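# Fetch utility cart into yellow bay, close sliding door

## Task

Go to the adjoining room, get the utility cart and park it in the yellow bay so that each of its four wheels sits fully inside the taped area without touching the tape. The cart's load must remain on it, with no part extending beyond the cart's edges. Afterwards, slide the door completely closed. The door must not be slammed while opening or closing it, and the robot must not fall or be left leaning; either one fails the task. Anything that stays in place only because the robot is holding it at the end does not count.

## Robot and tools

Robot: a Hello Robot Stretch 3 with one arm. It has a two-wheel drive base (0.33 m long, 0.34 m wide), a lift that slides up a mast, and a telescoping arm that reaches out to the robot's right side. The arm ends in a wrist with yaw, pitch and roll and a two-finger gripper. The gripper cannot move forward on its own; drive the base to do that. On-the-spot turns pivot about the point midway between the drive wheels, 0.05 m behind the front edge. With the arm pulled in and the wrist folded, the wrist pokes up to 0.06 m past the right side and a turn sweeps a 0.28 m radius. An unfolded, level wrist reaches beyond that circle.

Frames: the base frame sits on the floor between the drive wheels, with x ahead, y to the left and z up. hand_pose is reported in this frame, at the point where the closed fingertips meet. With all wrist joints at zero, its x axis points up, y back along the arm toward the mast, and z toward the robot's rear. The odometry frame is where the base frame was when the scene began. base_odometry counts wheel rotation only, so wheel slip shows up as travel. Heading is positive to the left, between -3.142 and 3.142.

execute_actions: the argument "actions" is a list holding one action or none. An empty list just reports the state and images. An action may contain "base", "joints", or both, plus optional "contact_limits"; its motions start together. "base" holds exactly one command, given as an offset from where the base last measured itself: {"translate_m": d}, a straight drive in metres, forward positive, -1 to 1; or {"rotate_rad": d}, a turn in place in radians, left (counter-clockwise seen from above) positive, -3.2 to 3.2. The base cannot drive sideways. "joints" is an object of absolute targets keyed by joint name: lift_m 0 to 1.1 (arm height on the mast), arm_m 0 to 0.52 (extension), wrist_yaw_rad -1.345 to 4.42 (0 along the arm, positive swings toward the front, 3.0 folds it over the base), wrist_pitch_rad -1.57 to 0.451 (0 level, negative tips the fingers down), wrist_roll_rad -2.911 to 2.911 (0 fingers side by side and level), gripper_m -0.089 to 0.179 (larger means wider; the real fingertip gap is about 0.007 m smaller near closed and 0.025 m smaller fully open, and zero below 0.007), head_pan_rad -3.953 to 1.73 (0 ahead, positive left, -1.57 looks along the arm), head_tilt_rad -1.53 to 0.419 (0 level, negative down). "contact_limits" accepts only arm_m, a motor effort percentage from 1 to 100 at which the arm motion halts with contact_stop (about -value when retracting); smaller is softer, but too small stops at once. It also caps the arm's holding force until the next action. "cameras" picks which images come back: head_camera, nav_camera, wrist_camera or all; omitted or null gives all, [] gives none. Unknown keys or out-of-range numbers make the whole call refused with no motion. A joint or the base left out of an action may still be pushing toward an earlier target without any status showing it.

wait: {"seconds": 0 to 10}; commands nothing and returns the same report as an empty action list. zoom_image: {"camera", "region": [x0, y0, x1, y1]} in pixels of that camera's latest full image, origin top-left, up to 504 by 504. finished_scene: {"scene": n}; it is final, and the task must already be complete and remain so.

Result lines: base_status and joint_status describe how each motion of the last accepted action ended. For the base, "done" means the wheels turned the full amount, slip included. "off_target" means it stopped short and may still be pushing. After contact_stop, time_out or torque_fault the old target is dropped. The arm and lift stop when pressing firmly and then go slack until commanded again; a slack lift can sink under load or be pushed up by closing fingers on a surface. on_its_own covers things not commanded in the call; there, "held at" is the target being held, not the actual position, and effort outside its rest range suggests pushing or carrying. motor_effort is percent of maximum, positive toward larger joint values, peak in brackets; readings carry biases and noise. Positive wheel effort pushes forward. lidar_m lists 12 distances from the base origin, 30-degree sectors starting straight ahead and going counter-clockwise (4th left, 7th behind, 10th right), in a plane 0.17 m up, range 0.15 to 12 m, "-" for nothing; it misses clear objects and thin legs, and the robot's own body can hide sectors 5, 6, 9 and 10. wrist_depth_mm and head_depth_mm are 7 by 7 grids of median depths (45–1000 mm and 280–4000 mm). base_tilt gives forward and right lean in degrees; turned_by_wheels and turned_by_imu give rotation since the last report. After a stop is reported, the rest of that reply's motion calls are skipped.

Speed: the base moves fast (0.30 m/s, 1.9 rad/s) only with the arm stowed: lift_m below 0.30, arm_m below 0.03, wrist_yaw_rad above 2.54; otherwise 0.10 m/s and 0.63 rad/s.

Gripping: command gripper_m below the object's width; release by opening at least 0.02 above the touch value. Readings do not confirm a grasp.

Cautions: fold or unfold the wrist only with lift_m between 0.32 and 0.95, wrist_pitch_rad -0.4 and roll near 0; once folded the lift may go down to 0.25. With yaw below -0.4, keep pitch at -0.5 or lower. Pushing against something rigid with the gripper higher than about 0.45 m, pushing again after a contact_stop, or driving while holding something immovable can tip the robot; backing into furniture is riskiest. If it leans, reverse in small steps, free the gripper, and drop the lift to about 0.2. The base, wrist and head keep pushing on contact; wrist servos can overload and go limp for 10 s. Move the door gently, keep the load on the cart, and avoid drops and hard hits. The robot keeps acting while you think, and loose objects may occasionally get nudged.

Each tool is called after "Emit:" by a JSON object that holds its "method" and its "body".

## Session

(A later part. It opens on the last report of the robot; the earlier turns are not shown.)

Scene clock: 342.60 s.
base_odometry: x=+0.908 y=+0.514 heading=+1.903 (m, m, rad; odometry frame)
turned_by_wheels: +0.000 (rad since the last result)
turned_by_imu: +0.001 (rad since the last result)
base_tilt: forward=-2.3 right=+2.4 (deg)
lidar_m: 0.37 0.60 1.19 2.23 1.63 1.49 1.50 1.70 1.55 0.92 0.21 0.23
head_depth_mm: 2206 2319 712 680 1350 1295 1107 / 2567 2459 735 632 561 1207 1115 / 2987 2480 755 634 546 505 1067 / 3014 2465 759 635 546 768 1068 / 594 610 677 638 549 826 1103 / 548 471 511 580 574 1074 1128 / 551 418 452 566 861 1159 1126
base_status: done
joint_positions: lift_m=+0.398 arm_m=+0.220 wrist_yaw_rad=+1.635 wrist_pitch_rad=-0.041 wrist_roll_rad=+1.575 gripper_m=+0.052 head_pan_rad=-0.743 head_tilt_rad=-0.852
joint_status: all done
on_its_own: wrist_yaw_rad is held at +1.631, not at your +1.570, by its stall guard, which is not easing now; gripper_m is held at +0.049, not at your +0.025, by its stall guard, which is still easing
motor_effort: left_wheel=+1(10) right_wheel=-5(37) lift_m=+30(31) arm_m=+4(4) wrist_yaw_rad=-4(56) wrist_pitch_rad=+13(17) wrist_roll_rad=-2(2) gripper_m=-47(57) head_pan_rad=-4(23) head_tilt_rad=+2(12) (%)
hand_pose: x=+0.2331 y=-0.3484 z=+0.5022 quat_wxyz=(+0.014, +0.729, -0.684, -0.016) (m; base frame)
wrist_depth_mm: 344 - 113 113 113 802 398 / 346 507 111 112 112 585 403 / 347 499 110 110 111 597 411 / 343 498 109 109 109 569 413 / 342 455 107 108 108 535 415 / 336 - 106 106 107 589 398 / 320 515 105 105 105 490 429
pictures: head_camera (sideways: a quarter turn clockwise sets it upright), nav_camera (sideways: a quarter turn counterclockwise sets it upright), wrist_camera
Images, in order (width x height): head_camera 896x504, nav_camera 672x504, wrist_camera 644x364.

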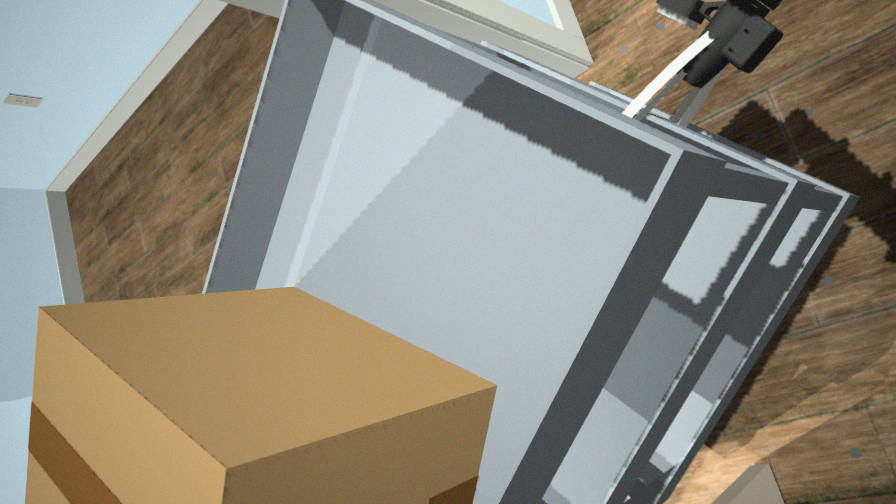

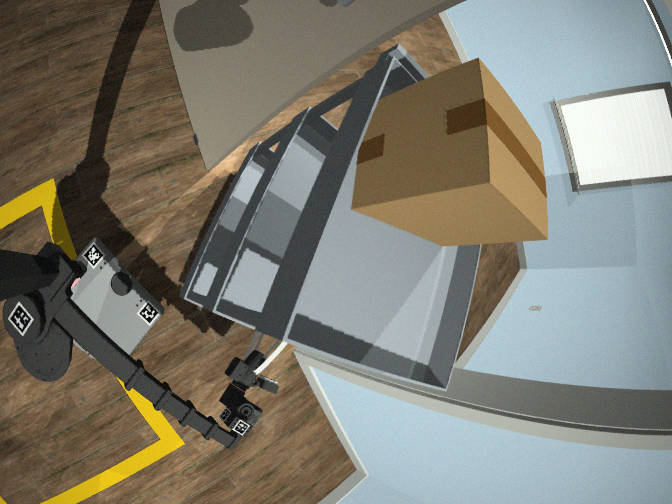

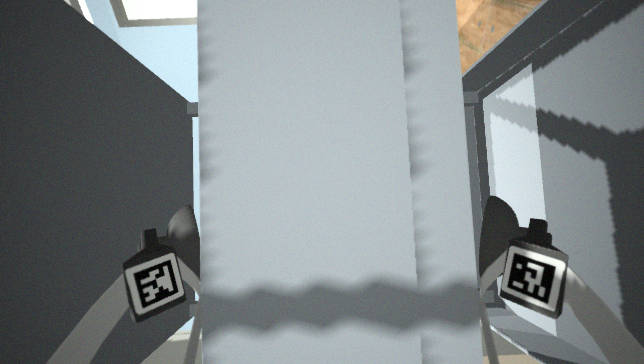

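Emit:
{"method": "execute_actions", "body": {"actions": [{"base":{"translate_m":-0.2},"joints":{"arm_m":0.13,"gripper_m":0.035}}]}}

Scene clock: 349.23 s.
base_odometry: x=+0.973 y=+0.325 heading=+1.904 (m, m, rad; odometry frame)
turned_by_wheels: +0.001 (rad since the last result)
turned_by_imu: +0.003 (rad since the last result)
base_tilt: forward=-2.4 right=+2.4 (deg)
lidar_m: 0.21 0.83 1.81 2.22 1.43 1.30 1.31 1.62 1.48 1.24 0.28 0.18
head_depth_mm: 756 878 1022 1386 1418 1262 1087 / 2473 965 700 663 1022 1245 1094 / 2946 2489 720 636 580 1108 1111 / 3107 2469 741 636 547 770 1021 / 3086 2481 747 640 549 482 772 / 583 598 660 642 550 501 1106 / 554 508 553 601 553 1066 1129
base_status: done
joint_positions: lift_m=+0.399 arm_m=+0.130 wrist_yaw_rad=+1.674 wrist_pitch_rad=-0.042 wrist_roll_rad=+1.572 gripper_m=+0.048 head_pan_rad=-0.744 head_tilt_rad=-0.851
joint_status: gripper_m off_target (ended at +0.048, target +0.035); the others done
on_its_own: wrist_yaw_rad is held at +1.631, not at your +1.570, by its stall guard, which is still easing; gripper_m is held at +0.047, not at your +0.035, by its stall guard, which is still easing; right_wheel is at rest, and its effort (-19) is outside its rest range (-18 to +18)
motor_effort: left_wheel=+6(15) right_wheel=-19(41) lift_m=+27(30) arm_m=+4(7) wrist_yaw_rad=-56(64) wrist_pitch_rad=+13(16) wrist_roll_rad=-1(4) gripper_m=-16(100) head_pan_rad=-3(4) head_tilt_rad=+1(2) (%)
hand_pose: x=+0.2323 y=-0.2483 z=+0.5023 quat_wxyz=(+0.015, +0.743, -0.669, -0.015) (m; base frame)
wrist_depth_mm: 341 503 131 131 132 564 404 / 345 501 133 133 134 603 411 / 347 506 136 136 137 607 410 / 342 496 138 138 140 615 411 / 342 491 141 141 142 551 417 / 338 454 143 143 145 - 416 / 334 893 898 147 147 899 383
pictures: head_camera (sideways: a quarter turn clockwise sets it upright), nav_camera (sideways: a quarter turn counterclockwise sets it upright), wrist_camera
Images, in order (width x height): head_camera 896x504, nav_camera 672x504, wrist_camera 644x364.

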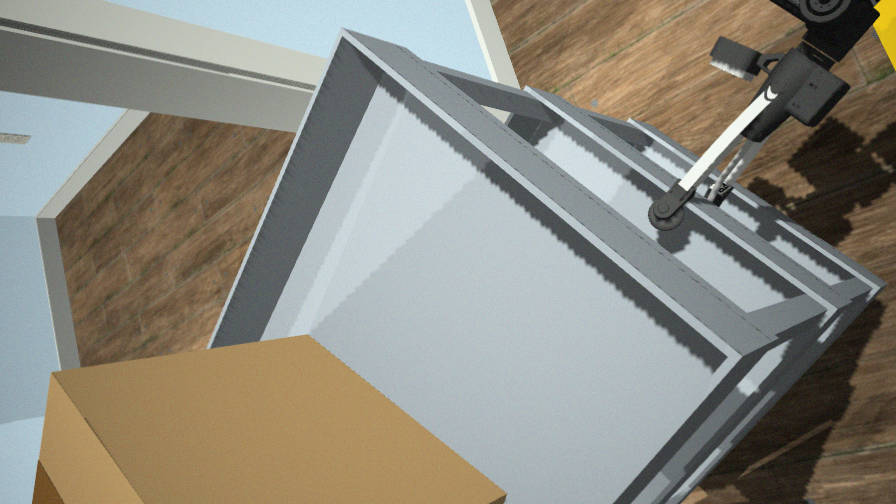

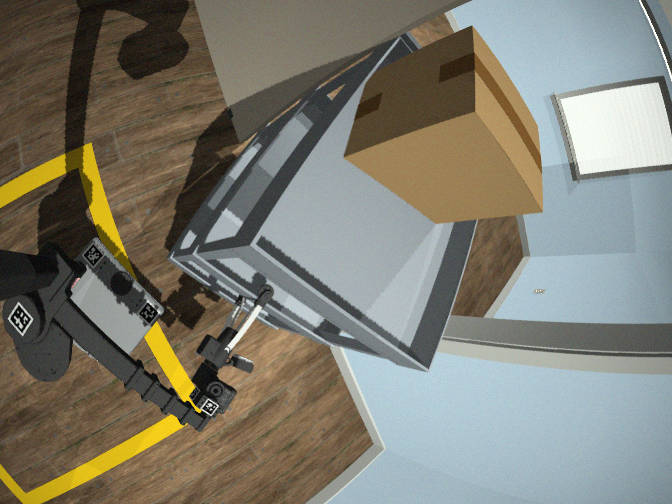

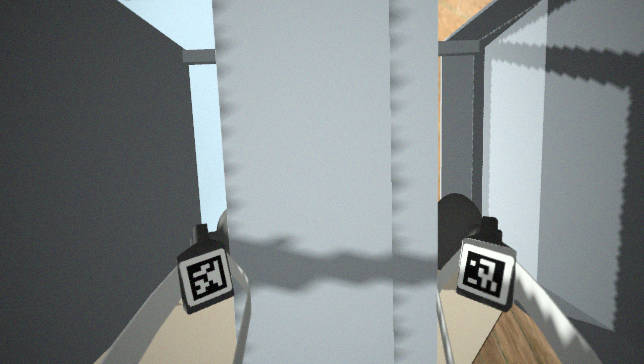

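Emit:
{"method": "execute_actions", "body": {"actions": [{"base":{"rotate_rad":-0.15},"joints":{"wrist_yaw_rad":1.6,"head_pan_rad":-0.35,"head_tilt_rad":-0.8}}]}}

Scene clock: 363.27 s.
base_odometry: x=+0.973 y=+0.325 heading=+1.755 (m, m, rad; odometry frame)
turned_by_wheels: -0.149 (rad since the last result)
turned_by_imu: -0.147 (rad since the last result)
base_tilt: forward=-2.4 right=+2.4 (deg)
lidar_m: 0.19 0.75 1.25 2.29 1.55 1.30 1.30 1.47 1.48 1.48 0.25 0.15
head_depth_mm: 3114 2720 2092 660 562 818 1137 / 3178 2682 763 665 562 499 1075 / 2998 589 709 667 564 490 622 / 2909 508 579 645 566 491 669 / 641 464 488 568 569 522 1105 / 2867 459 444 560 582 1213 1136 / 2900 461 495 617 986 1274 1144
base_status: done
joint_positions: lift_m=+0.399 arm_m=+0.130 wrist_yaw_rad=+1.661 wrist_pitch_rad=-0.042 wrist_roll_rad=+1.591 gripper_m=+0.058 head_pan_rad=-0.357 head_tilt_rad=-0.803
joint_status: wrist_yaw_rad off_target (ended at +1.661, target +1.600); the others done
on_its_own: gripper_m is held at +0.057, not at your +0.035, by its stall guard, which is not easing now; wrist_yaw_rad is at rest, and its effort (-78) is outside its rest range (-12 to +12)
motor_effort: left_wheel=+8(18) right_wheel=-11(43) lift_m=+27(27) arm_m=+6(7) wrist_yaw_rad=-78(100) wrist_pitch_rad=+14(14) wrist_roll_rad=-8(8) gripper_m=-25(25) head_pan_rad=+4(38) head_tilt_rad=+2(12) (%)
hand_pose: x=+0.2326 y=-0.2516 z=+0.5022 quat_wxyz=(+0.009, +0.738, -0.675, -0.022) (m; base frame)
wrist_depth_mm: 349 - 148 148 149 776 396 / 343 511 146 146 147 560 401 / 344 499 146 145 145 612 405 / 341 491 143 143 144 609 415 / 337 476 142 141 141 584 413 / 338 444 139 140 139 - 421 / 332 507 756 138 138 803 407
pictures: head_camera (sideways: a quarter turn clockwise sets it upright), nav_camera (sideways: a quarter turn counterclockwise sets it upright), wrist_camera
Images, in order (width x height): head_camera 896x504, nav_camera 672x504, wrist_camera 644x364.

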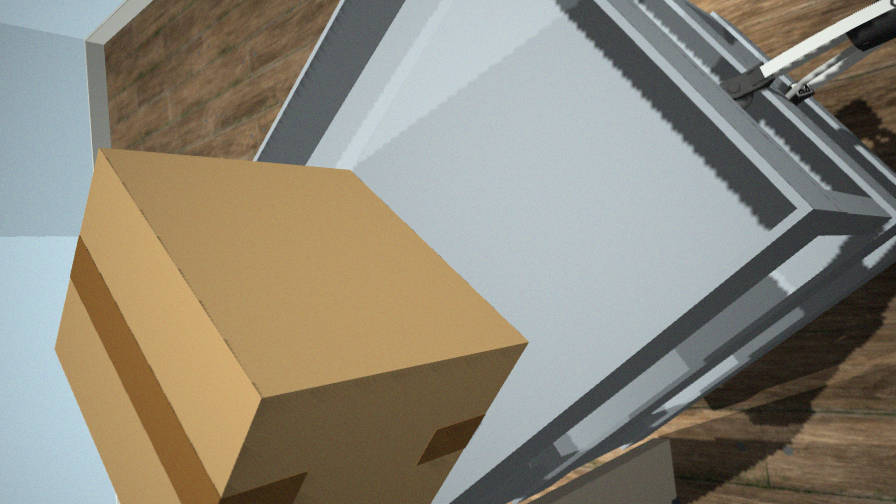

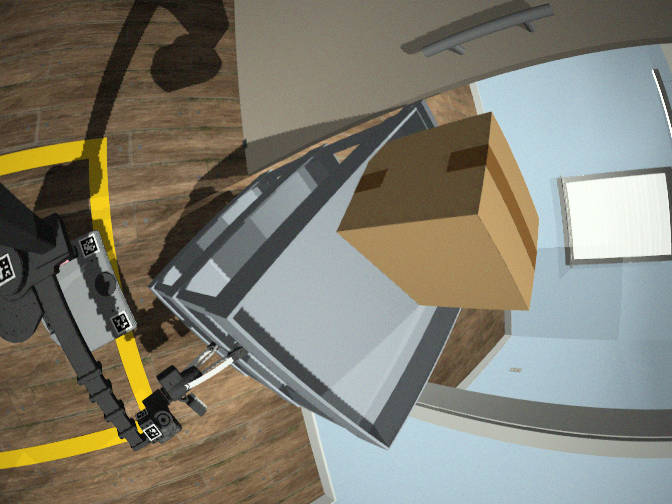

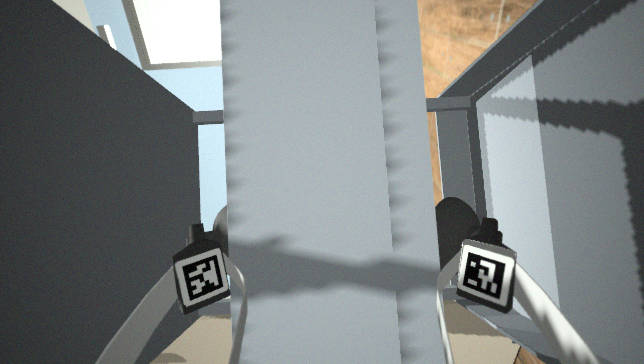

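Emit:
{"method": "execute_actions", "body": {"actions": [{"joints":{"wrist_yaw_rad":1.69,"gripper_m":0.06,"head_pan_rad":-0.75,"head_tilt_rad":-1.05}}]}}

Scene clock: 383.37 s.
base_odometry: x=+0.973 y=+0.325 heading=+1.754 (m, m, rad; odometry frame)
turned_by_wheels: -0.001 (rad since the last result)
turned_by_imu: +0.000 (rad since the last result)
base_tilt: forward=-2.4 right=+2.4 (deg)
lidar_m: 0.19 0.75 1.25 2.29 1.55 1.31 1.30 1.47 1.48 1.48 0.25 0.15
head_depth_mm: 947 1197 1543 1433 1310 1159 1118 / 889 661 787 1426 1321 1176 1121 / 886 667 617 599 1228 1191 - / 2161 682 621 551 519 1068 1126 / 2189 699 622 553 498 1077 1104 / 2193 686 625 555 514 1186 1101 / 533 569 597 557 813 1209 1102
base_status: not commanded
joint_positions: lift_m=+0.399 arm_m=+0.130 wrist_yaw_rad=+1.684 wrist_pitch_rad=-0.042 wrist_roll_rad=+1.600 gripper_m=+0.061 head_pan_rad=-0.743 head_tilt_rad=-1.036
joint_status: all done
motor_effort: left_wheel=+2(2) right_wheel=-1(1) lift_m=+27(27) arm_m=+3(5) wrist_yaw_rad=+8(12) wrist_pitch_rad=+14(14) wrist_roll_rad=-12(12) gripper_m=-24(24) head_pan_rad=-5(36) head_tilt_rad=-8(31) (%)
hand_pose: x=+0.2320 y=-0.2460 z=+0.5021 quat_wxyz=(+0.006, +0.745, -0.666, -0.025) (m; base frame)
wrist_depth_mm: 348 - 146 146 146 523 394 / 341 510 145 145 146 563 403 / 346 502 144 143 143 601 404 / 342 491 142 142 142 611 412 / 337 482 141 141 141 579 413 / 334 441 139 139 139 - 423 / 329 492 744 138 138 820 408
pictures: head_camera (sideways: a quarter turn clockwise sets it upright), nav_camera (sideways: a quarter turn counterclockwise sets it upright), wrist_camera
Images, in order (width x height): head_camera 896x504, nav_camera 672x504, wrist_camera 644x364.

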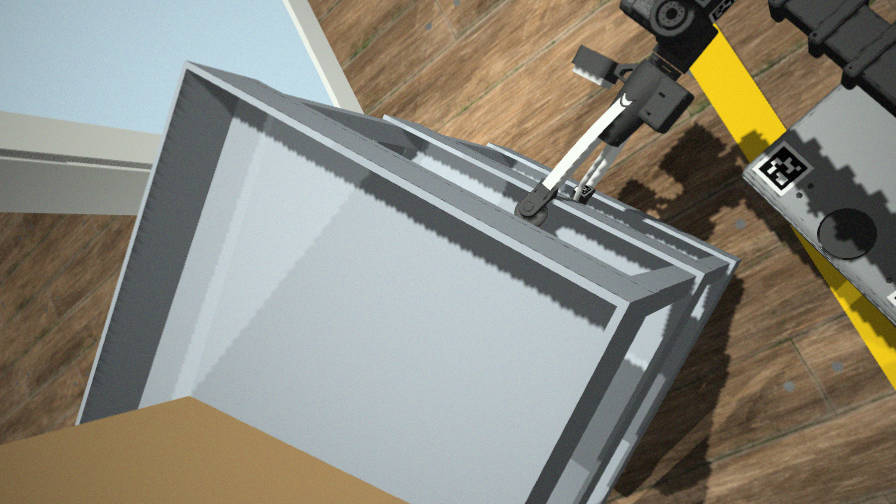

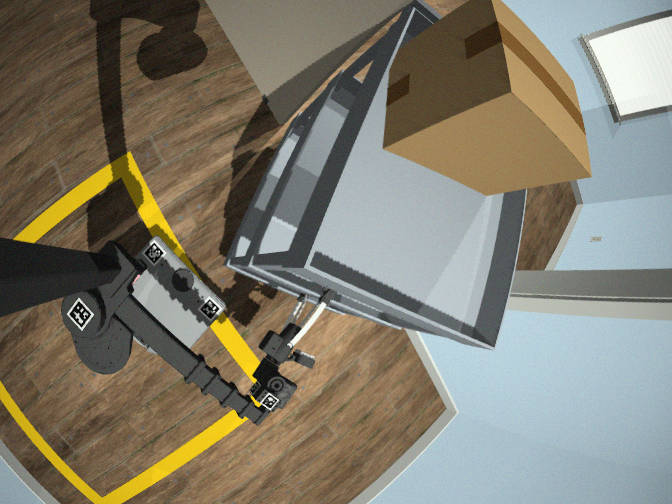

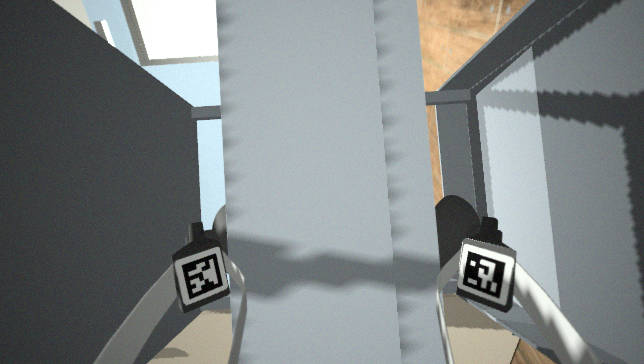

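Emit:
{"method": "execute_actions", "body": {"actions": [{"base":{"translate_m":-0.12},"joints":{"arm_m":0.18,"head_pan_rad":-0.3,"head_tilt_rad":-0.85}}]}}

Scene clock: 399.77 s.
base_odometry: x=+0.995 y=+0.207 heading=+1.755 (m, m, rad; odometry frame)
turned_by_wheels: +0.000 (rad since the last result)
turned_by_imu: +0.001 (rad since the last result)
base_tilt: forward=-2.4 right=+2.4 (deg)
lidar_m: 0.27 0.89 1.47 2.31 1.41 1.19 1.19 1.34 1.46 1.45 0.19 0.18
head_depth_mm: 3125 2419 733 630 542 503 1112 / 557 617 721 632 543 479 1059 / 535 498 610 633 547 496 742 / 539 438 495 597 548 799 1083 / 541 426 491 597 858 1196 1127 / 546 457 553 641 1145 1270 1127 / 3032 496 651 1137 1369 1268 1125
base_status: done
joint_positions: lift_m=+0.399 arm_m=+0.180 wrist_yaw_rad=+1.663 wrist_pitch_rad=-0.042 wrist_roll_rad=+1.605 gripper_m=+0.061 head_pan_rad=-0.307 head_tilt_rad=-0.853
joint_status: all done
on_its_own: wrist_yaw_rad is at rest, and its effort (+35) is outside its rest range (-12 to +12)
motor_effort: left_wheel=+2(9) right_wheel=-8(34) lift_m=+27(27) arm_m=+1(10) wrist_yaw_rad=+35(55) wrist_pitch_rad=+14(14) wrist_roll_rad=-13(14) gripper_m=-24(23) head_pan_rad=+5(38) head_tilt_rad=+1(22) (%)
hand_pose: x=+0.2326 y=-0.3015 z=+0.5023 quat_wxyz=(+0.005, +0.738, -0.674, -0.027) (m; base frame)
wrist_depth_mm: 358 - 154 153 - 825 401 / 343 597 150 150 151 555 402 / 346 502 148 147 148 605 406 / 344 492 145 144 145 618 410 / 338 483 141 142 141 571 421 / 334 443 139 138 138 - 421 / 330 501 669 136 136 739 411
pictures: head_camera (sideways: a quarter turn clockwise sets it upright), nav_camera (sideways: a quarter turn counterclockwise sets it upright), wrist_camera
Images, in order (width x height): head_camera 896x504, nav_camera 672x504, wrist_camera 644x364.

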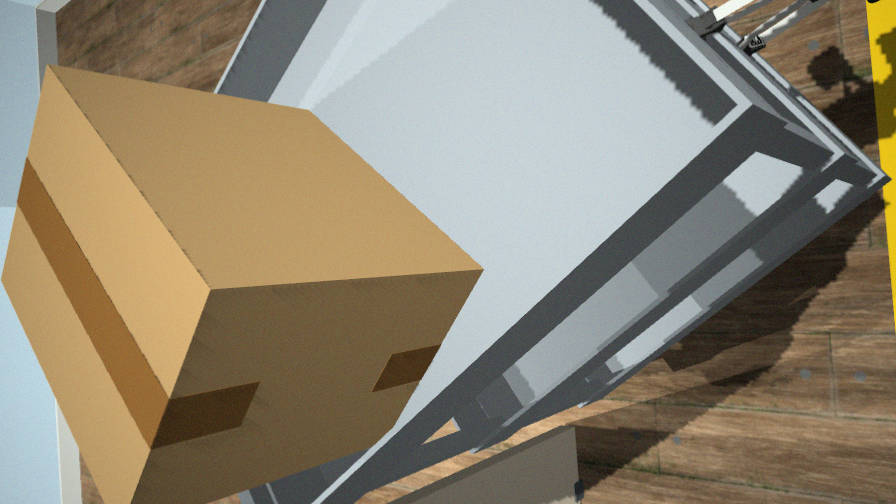

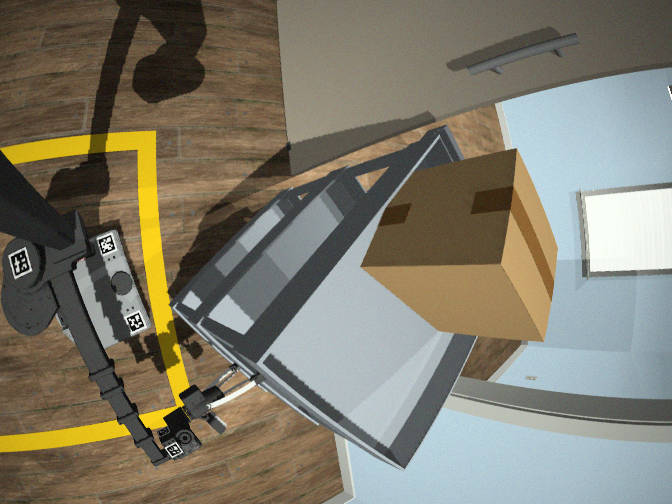

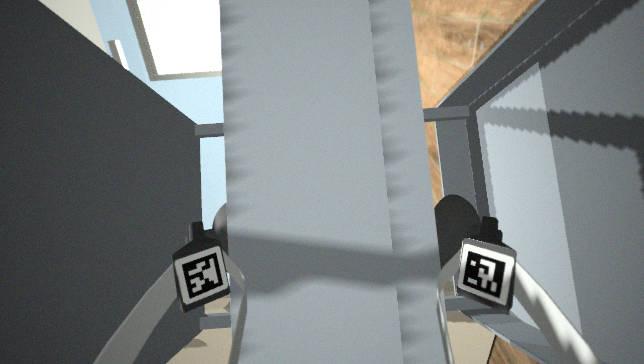

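Emit:
{"method": "execute_actions", "body": {"actions": [{"base":{"translate_m":-0.2},"joints":{"arm_m":0.10,"head_pan_rad":-0.7,"head_tilt_rad":-1.0}}]}}

Scene clock: 418.77 s.
base_odometry: x=+1.032 y=+0.010 heading=+1.755 (m, m, rad; odometry frame)
turned_by_wheels: +0.000 (rad since the last result)
turned_by_imu: +0.002 (rad since the last result)
base_tilt: forward=-2.4 right=+2.4 (deg)
lidar_m: 0.18 1.11 1.95 2.14 1.17 0.99 0.99 1.12 1.41 1.41 0.29 0.19
head_depth_mm: 1270 1546 625 1484 1330 1213 1088 / 1197 1366 644 852 1295 1204 1105 / 1131 706 648 578 869 1190 1138 / 1065 721 649 571 532 1055 1114 / 1155 714 652 572 509 746 1102 / 533 599 642 574 512 1182 1109 / 466 516 579 576 537 1214 1107
base_status: done
joint_positions: lift_m=+0.399 arm_m=+0.100 wrist_yaw_rad=+1.704 wrist_pitch_rad=-0.042 wrist_roll_rad=+1.576 gripper_m=+0.061 head_pan_rad=-0.693 head_tilt_rad=-0.988
joint_status: all done
motor_effort: left_wheel=+3(8) right_wheel=-7(28) lift_m=+27(27) arm_m=+2(7) wrist_yaw_rad=+2(55) wrist_pitch_rad=+14(14) wrist_roll_rad=-3(13) gripper_m=-24(24) head_pan_rad=-3(34) head_tilt_rad=-7(27) (%)
hand_pose: x=+0.2314 y=-0.2110 z=+0.5022 quat_wxyz=(+0.015, +0.752, -0.659, -0.016) (m; base frame)
wrist_depth_mm: 341 512 123 123 124 586 402 / 346 506 127 126 128 600 404 / 345 495 130 130 130 596 408 / 346 499 135 133 134 626 406 / 342 489 137 137 138 556 414 / 337 453 141 142 142 - 419 / 335 - - 145 147 915 363
pictures: head_camera (sideways: a quarter turn clockwise sets it upright), nav_camera (sideways: a quarter turn counterclockwise sets it upright), wrist_camera
Images, in order (width x height): head_camera 896x504, nav_camera 672x504, wrist_camera 644x364.

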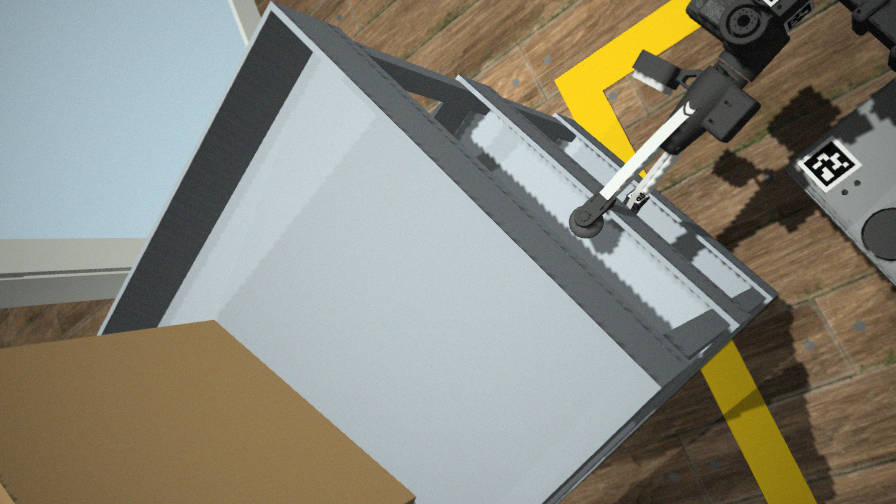

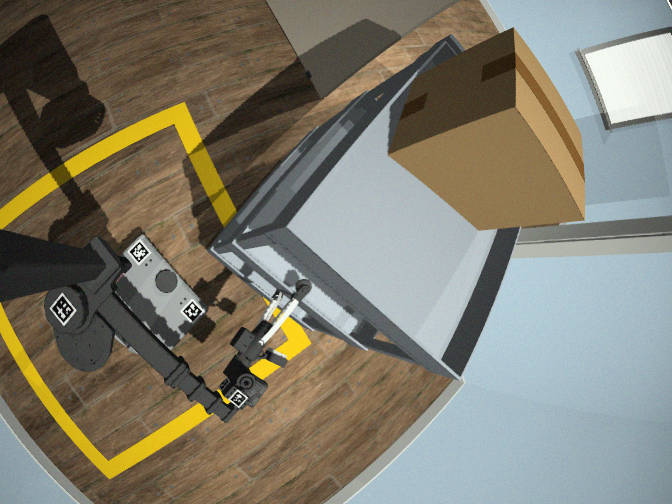

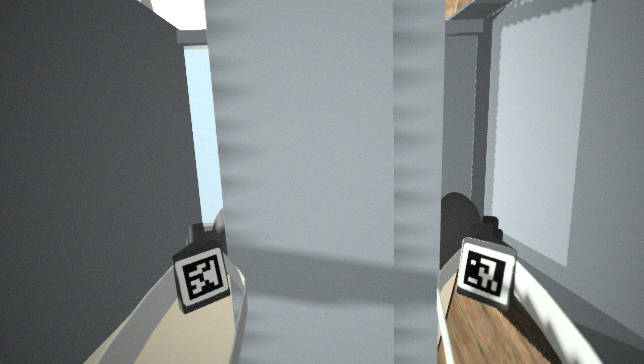

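Emit:
{"method": "execute_actions", "body": {"actions": [{"base":{"translate_m":-0.25},"joints":{"arm_m":0.03}}]}}

Scene clock: 431.17 s.
base_odometry: x=+1.078 y=-0.236 heading=+1.755 (m, m, rad; odometry frame)
turned_by_wheels: +0.000 (rad since the last result)
turned_by_imu: +0.002 (rad since the last result)
base_tilt: forward=-2.3 right=+2.4 (deg)
lidar_m: 0.22 0.23 2.42 1.62 0.89 0.75 0.75 0.85 1.36 1.35 0.28 0.22
head_depth_mm: 1585 1863 1694 1439 1335 1218 - / 1486 1799 612 587 1103 1218 1087 / 1401 1544 646 568 855 1186 - / 1330 723 648 568 809 1113 1109 / 568 648 655 572 518 795 1100 / 503 576 642 573 511 765 1107 / 460 521 600 576 513 528 1100
base_status: done
joint_positions: lift_m=+0.399 arm_m=+0.030 wrist_yaw_rad=+1.753 wrist_pitch_rad=-0.045 wrist_roll_rad=+1.560 gripper_m=+0.061 head_pan_rad=-0.693 head_tilt_rad=-0.988
joint_status: all done
on_its_own: wrist_yaw_rad is held at +1.754, not at your +1.690, by its stall guard, which is not easing now
motor_effort: left_wheel=+2(5) right_wheel=-7(22) lift_m=+27(27) arm_m=+1(9) wrist_yaw_rad=+3(83) wrist_pitch_rad=+15(15) wrist_roll_rad=+3(7) gripper_m=-23(24) head_pan_rad=-3(3) head_tilt_rad=-7(8) (%)
hand_pose: x=+0.2293 y=-0.1287 z=+0.5014 quat_wxyz=(+0.021, +0.768, -0.640, -0.010) (m; base frame)
wrist_depth_mm: 339 505 100 100 101 555 404 / 351 503 107 107 108 555 403 / 347 496 116 115 116 604 403 / 347 499 126 124 126 577 403 / 344 - 135 135 137 487 409 / 344 - 150 148 151 757 378 / - - - 164 173 878 341
pictures: head_camera (sideways: a quarter turn clockwise sets it upright), nav_camera (sideways: a quarter turn counterclockwise sets it upright), wrist_camera
Images, in order (width x height): head_camera 896x504, nav_camera 672x504, wrist_camera 644x364.

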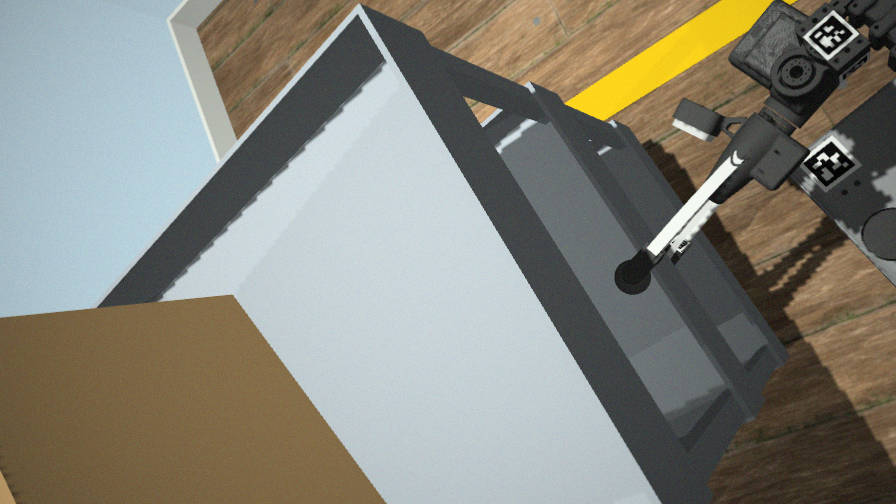

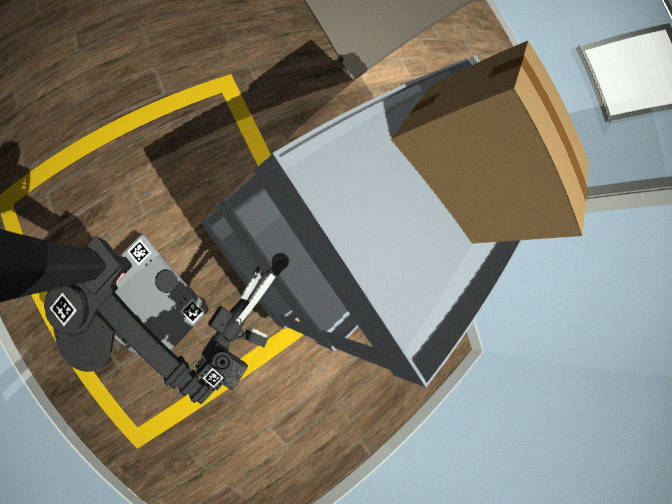

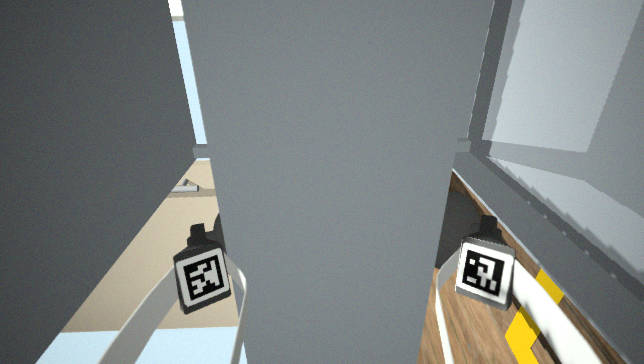

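Emit:
{"method": "execute_actions", "body": {"actions": [{"base":{"rotate_rad":-0.3},"joints":{"wrist_yaw_rad":2.0}}], "cameras": ["nav_camera"]}}

Emit:
{"method": "execute_actions", "body": {"actions": [{"base":{"translate_m":-0.3},"joints":{"head_pan_rad":-0.4,"head_tilt_rad":-1.0}}]}}

Scene clock: 443.63 s.
base_odometry: x=+1.078 y=-0.236 heading=+1.456 (m, m, rad; odometry frame)
turned_by_wheels: -0.299 (rad since the last result)
turned_by_imu: -0.299 (rad since the last result)
base_tilt: forward=-2.4 right=+2.3 (deg)
lidar_m: 0.17 0.17 1.62 2.42 1.15 0.79 0.75 0.76 0.99 1.35 0.29 0.19
head_depth_mm: 1402 1602 1694 1487 1319 1216 - / 1530 1767 1715 1443 1338 1219 1077 / 1689 1917 610 579 863 1213 - / 1642 1883 622 570 777 1042 1111 / 1491 1673 641 571 509 758 1062 / 1363 730 655 575 511 471 725 / 1239 583 628 576 513 461 609
base_status: done
joint_positions: lift_m=+0.399 arm_m=+0.030 wrist_yaw_rad=+2.030 wrist_pitch_rad=-0.045 wrist_roll_rad=+1.557 gripper_m=+0.061 head_pan_rad=-0.693 head_tilt_rad=-0.988
joint_status: wrist_yaw_rad off_target (ended at +2.030, target +2.000)
on_its_own: wrist_yaw_rad is at rest, and its effort (-38) is outside its rest range (-12 to +12)
motor_effort: left_wheel=+6(6) right_wheel=-12(21) lift_m=+27(27) arm_m=+3(2) wrist_yaw_rad=-38(100) wrist_pitch_rad=+15(16) wrist_roll_rad=+5(5) gripper_m=-24(24) head_pan_rad=-4(4) head_tilt_rad=-7(7) (%)
hand_pose: x=+0.2071 y=-0.0619 z=+0.5014 quat_wxyz=(+0.023, +0.849, -0.528, -0.006) (m; base frame)
wrist_depth_mm: 350 508 97 98 99 523 406 / 348 500 104 105 106 566 406 / 345 501 113 113 115 607 413 / 349 494 124 123 124 565 408 / 337 - 135 134 136 497 412 / 337 - 150 148 151 - 382 / - - - 165 173 909 337
pictures: nav_camera (sideways: a quarter turn counterclockwise sets it upright)
Images, in order (width x height): nav_camera 672x504.

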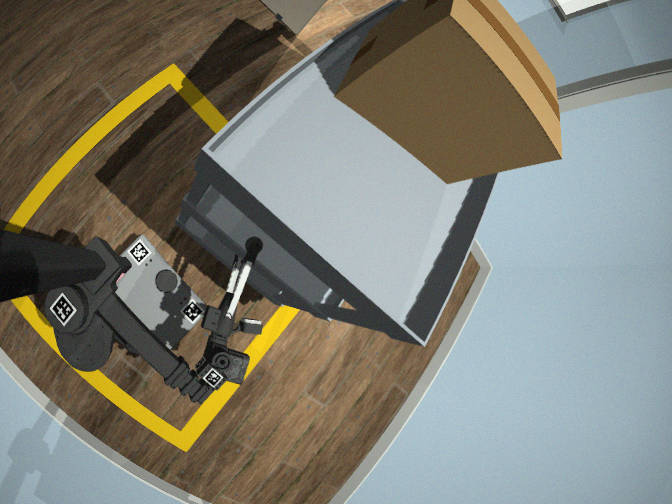

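Scene clock: 447.83 s.
base_odometry: x=+1.043 y=-0.534 heading=+1.456 (m, m, rad; odometry frame)
turned_by_wheels: +0.000 (rad since the last result)
turned_by_imu: +0.002 (rad since the last result)
base_tilt: forward=-2.3 right=+2.4 (deg)
lidar_m: 0.21 0.22 2.02 2.39 0.69 0.48 0.45 0.46 0.60 1.37 0.28 0.21
head_depth_mm: 1794 1904 616 563 801 1202 1131 / 1853 707 644 566 815 1166 1079 / 527 646 648 568 531 1083 1124 / 487 580 644 571 516 1017 1113 / 455 535 625 572 510 788 1096 / 426 496 590 573 511 788 1099 / 414 465 624 574 497 1205 1114
base_status: done
joint_positions: lift_m=+0.399 arm_m=+0.030 wrist_yaw_rad=+1.856 wrist_pitch_rad=-0.045 wrist_roll_rad=+1.563 gripper_m=+0.061 head_pan_rad=-0.407 head_tilt_rad=-0.988
joint_status: all done
on_its_own: wrist_yaw_rad is held at +1.860, not at your +2.000, by its stall guard, which is not easing now
motor_effort: left_wheel=+1(3) right_wheel=-8(21) lift_m=+27(27) arm_m=-1(3) wrist_yaw_rad=+6(73) wrist_pitch_rad=+15(15) wrist_roll_rad=+2(5) gripper_m=-24(24) head_pan_rad=+4(33) head_tilt_rad=-7(8) (%)
hand_pose: x=+0.2232 y=-0.1034 z=+0.5014 quat_wxyz=(+0.021, +0.800, -0.599, -0.010) (m; base frame)
wrist_depth_mm: 348 513 95 95 96 520 396 / 348 501 102 103 104 560 405 / 346 500 111 112 113 604 406 / 344 504 123 122 123 562 412 / 343 - 136 134 135 492 410 / 338 - 151 149 153 772 365 / - - - 168 179 882 332
pictures: head_camera (sideways: a quarter turn clockwise sets it upright), nav_camera (sideways: a quarter turn counterclockwise sets it upright), wrist_camera
Images, in order (width x height): head_camera 896x504, nav_camera 672x504, wrist_camera 644x364.

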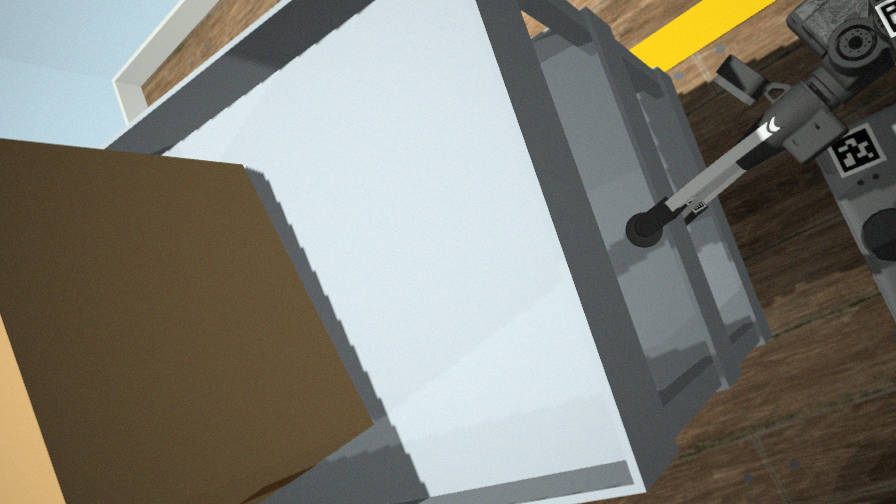

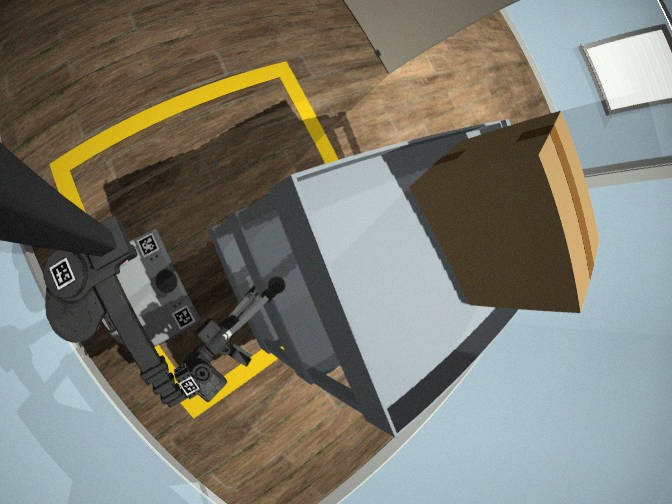

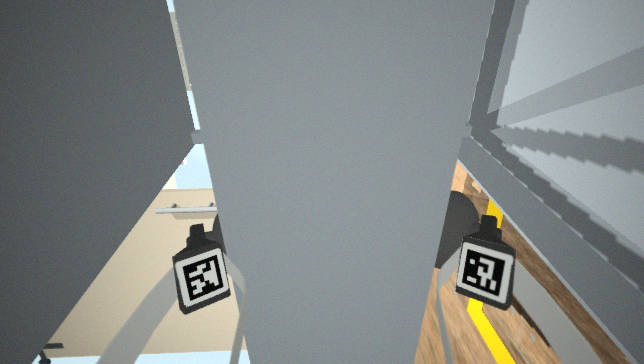

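Emit:
{"method": "execute_actions", "body": {"actions": [{"base":{"translate_m":-0.09},"joints":{"arm_m":0.08,"wrist_yaw_rad":1.8}}], "cameras": ["nav_camera"]}}

Emit:
{"method": "execute_actions", "body": {"actions": [{"joints":{"gripper_m":0.175}}], "cameras": []}}

Emit:
{"method": "execute_actions", "body": {"actions": [{"base":{"rotate_rad":-0.5},"joints":{"head_pan_rad":0.0,"head_tilt_rad":-1.0}}]}}

Scene clock: 475.57 s.
base_odometry: x=+1.033 y=-0.623 heading=+1.456 (m, m, rad; odometry frame)
turned_by_wheels: +0.000 (rad since the last result)
turned_by_imu: +0.001 (rad since the last result)
base_tilt: forward=-2.3 right=+2.4 (deg)
lidar_m: 0.21 1.67 2.14 1.94 0.55 0.38 0.36 0.37 0.48 1.11 0.29 0.21
head_depth_mm: 1808 697 641 565 850 1209 1076 / 592 715 645 566 826 1152 1095 / 522 630 647 568 530 1152 1129 / 481 573 637 570 524 1028 1112 / 448 523 616 573 511 965 1100 / 422 487 618 576 528 1214 1107 / 427 606 676 1496 1352 1220 1108
base_status: done
joint_positions: lift_m=+0.399 arm_m=+0.080 wrist_yaw_rad=+1.790 wrist_pitch_rad=-0.045 wrist_roll_rad=+1.569 gripper_m=+0.061 head_pan_rad=-0.407 head_tilt_rad=-0.988
joint_status: all done
motor_effort: left_wheel=+2(5) right_wheel=-7(21) lift_m=+27(27) arm_m=+4(9) wrist_yaw_rad=+12(52) wrist_pitch_rad=+15(16) wrist_roll_rad=+0(3) gripper_m=-24(24) head_pan_rad=+4(6) head_tilt_rad=-7(7) (%)
hand_pose: x=+0.2274 y=-0.1691 z=+0.5014 quat_wxyz=(+0.019, +0.780, -0.625, -0.013) (m; base frame)
wrist_depth_mm: 342 511 103 104 105 552 399 / 340 513 110 111 111 592 404 / 346 499 118 118 119 598 407 / 345 499 126 126 127 568 407 / 339 495 137 136 137 505 415 / 340 - 149 148 150 - 384 / 337 - - 161 167 877 345
pictures: nav_camera (sideways: a quarter turn counterclockwise sets it upright)
Images, in order (width x height): nav_camera 672x504.

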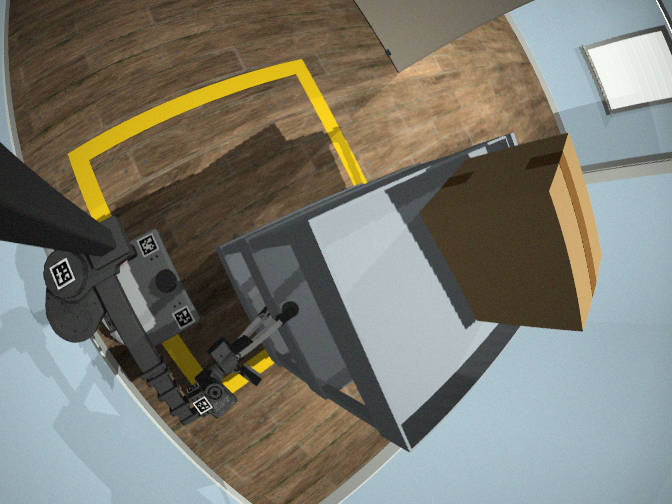

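Scene clock: 477.20 s.
base_odometry: x=+1.033 y=-0.623 heading=+1.456 (m, m, rad; odometry frame)
turned_by_wheels: +0.000 (rad since the last result)
turned_by_imu: +0.000 (rad since the last result)
base_tilt: forward=-2.4 right=+2.3 (deg)
lidar_m: 0.21 1.67 2.14 1.95 0.55 0.38 0.36 0.37 0.48 1.11 0.29 0.21
head_depth_mm: 1810 701 643 563 852 1206 1078 / 591 714 644 565 829 1163 1086 / 522 631 648 568 528 1156 1127 / 483 572 638 571 524 1024 1115 / 447 525 615 574 510 967 1103 / 422 488 617 574 527 1210 1108 / 427 607 674 1489 1350 1222 1102
base_status: not commanded
joint_positions: lift_m=+0.399 arm_m=+0.080 wrist_yaw_rad=+1.798 wrist_pitch_rad=-0.042 wrist_roll_rad=+1.570 gripper_m=+0.175 head_pan_rad=-0.407 head_tilt_rad=-0.988
joint_status: all done
motor_effort: left_wheel=+2(2) right_wheel=-3(8) lift_m=+27(27) arm_m=+3(3) wrist_yaw_rad=+3(12) wrist_pitch_rad=+14(18) wrist_roll_rad=+0(1) gripper_m=+1(96) head_pan_rad=+4(3) head_tilt_rad=-7(7) (%)
hand_pose: x=+0.2271 y=-0.1673 z=+0.5021 quat_wxyz=(+0.018, +0.783, -0.622, -0.013) (m; base frame)
wrist_depth_mm: 343 502 103 104 104 556 406 / 348 492 110 110 112 600 405 / 344 501 119 118 119 595 408 / 345 498 128 127 128 591 410 / 342 572 139 137 138 956 396 / 325 - - 149 153 925 - / - - - 162 166 898 621
pictures: none
No camera images: the call's "cameras" was empty. Leave "cameras" out to get every camera's image.

Scene clock: 478.93 s.
base_odometry: x=+1.033 y=-0.623 heading=+0.956 (m, m, rad; odometry frame)
turned_by_wheels: -0.500 (rad since the last result)
turned_by_imu: -0.502 (rad since the last result)
base_tilt: forward=-2.4 right=+2.4 (deg)
lidar_m: 0.21 0.21 1.67 2.19 1.71 0.54 0.38 0.36 0.37 0.49 1.20 0.28
head_depth_mm: 1653 1792 627 585 1271 1202 - / 1850 701 643 564 854 1183 1107 / 601 721 650 567 819 1159 1108 / 525 625 650 570 527 1054 1118 / 481 561 638 571 513 786 1114 / 443 510 603 574 512 1199 1108 / 417 472 619 587 1311 1215 1107
base_status: done
joint_positions: lift_m=+0.399 arm_m=+0.080 wrist_yaw_rad=+1.799 wrist_pitch_rad=-0.042 wrist_roll_rad=+1.570 gripper_m=+0.175 head_pan_rad=-0.007 head_tilt_rad=-0.988
joint_status: all done
motor_effort: left_wheel=+2(6) right_wheel=-3(5) lift_m=+27(27) arm_m=+3(4) wrist_yaw_rad=+2(3) wrist_pitch_rad=+13(14) wrist_roll_rad=+0(0) gripper_m=+0(0) head_pan_rad=+4(37) head_tilt_rad=-7(10) (%)
hand_pose: x=+0.2270 y=-0.1671 z=+0.5023 quat_wxyz=(+0.017, +0.783, -0.622, -0.012) (m; base frame)
wrist_depth_mm: 262 264 264 258 265 267 268 / 332 - - 258 - 806 385 / 345 502 - 252 821 564 405 / 346 494 - 252 855 617 413 / 340 569 - 248 847 673 393 / 321 589 - 246 826 668 - / 353 477 - 244 - 640 436
pictures: head_camera (sideways: a quarter turn clockwise sets it upright), nav_camera (sideways: a quarter turn counterclockwise sets it upright), wrist_camera
Images, in order (width x height): head_camera 896x504, nav_camera 672x504, wrist_camera 644x364.

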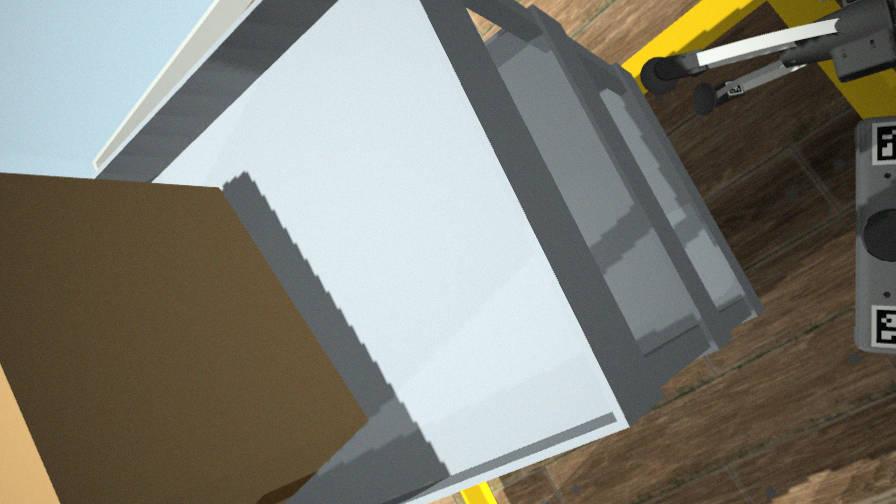

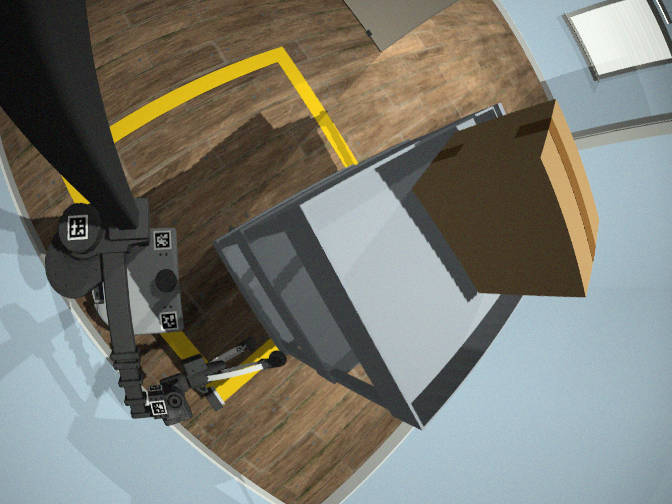

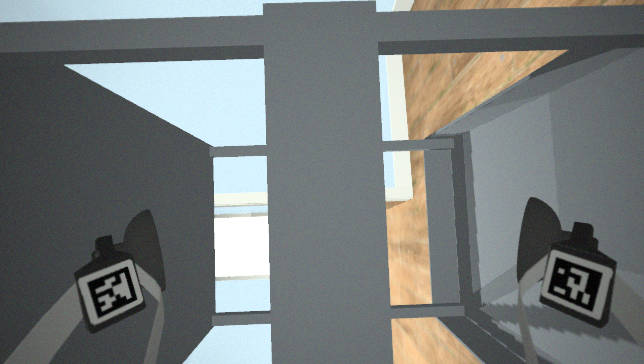

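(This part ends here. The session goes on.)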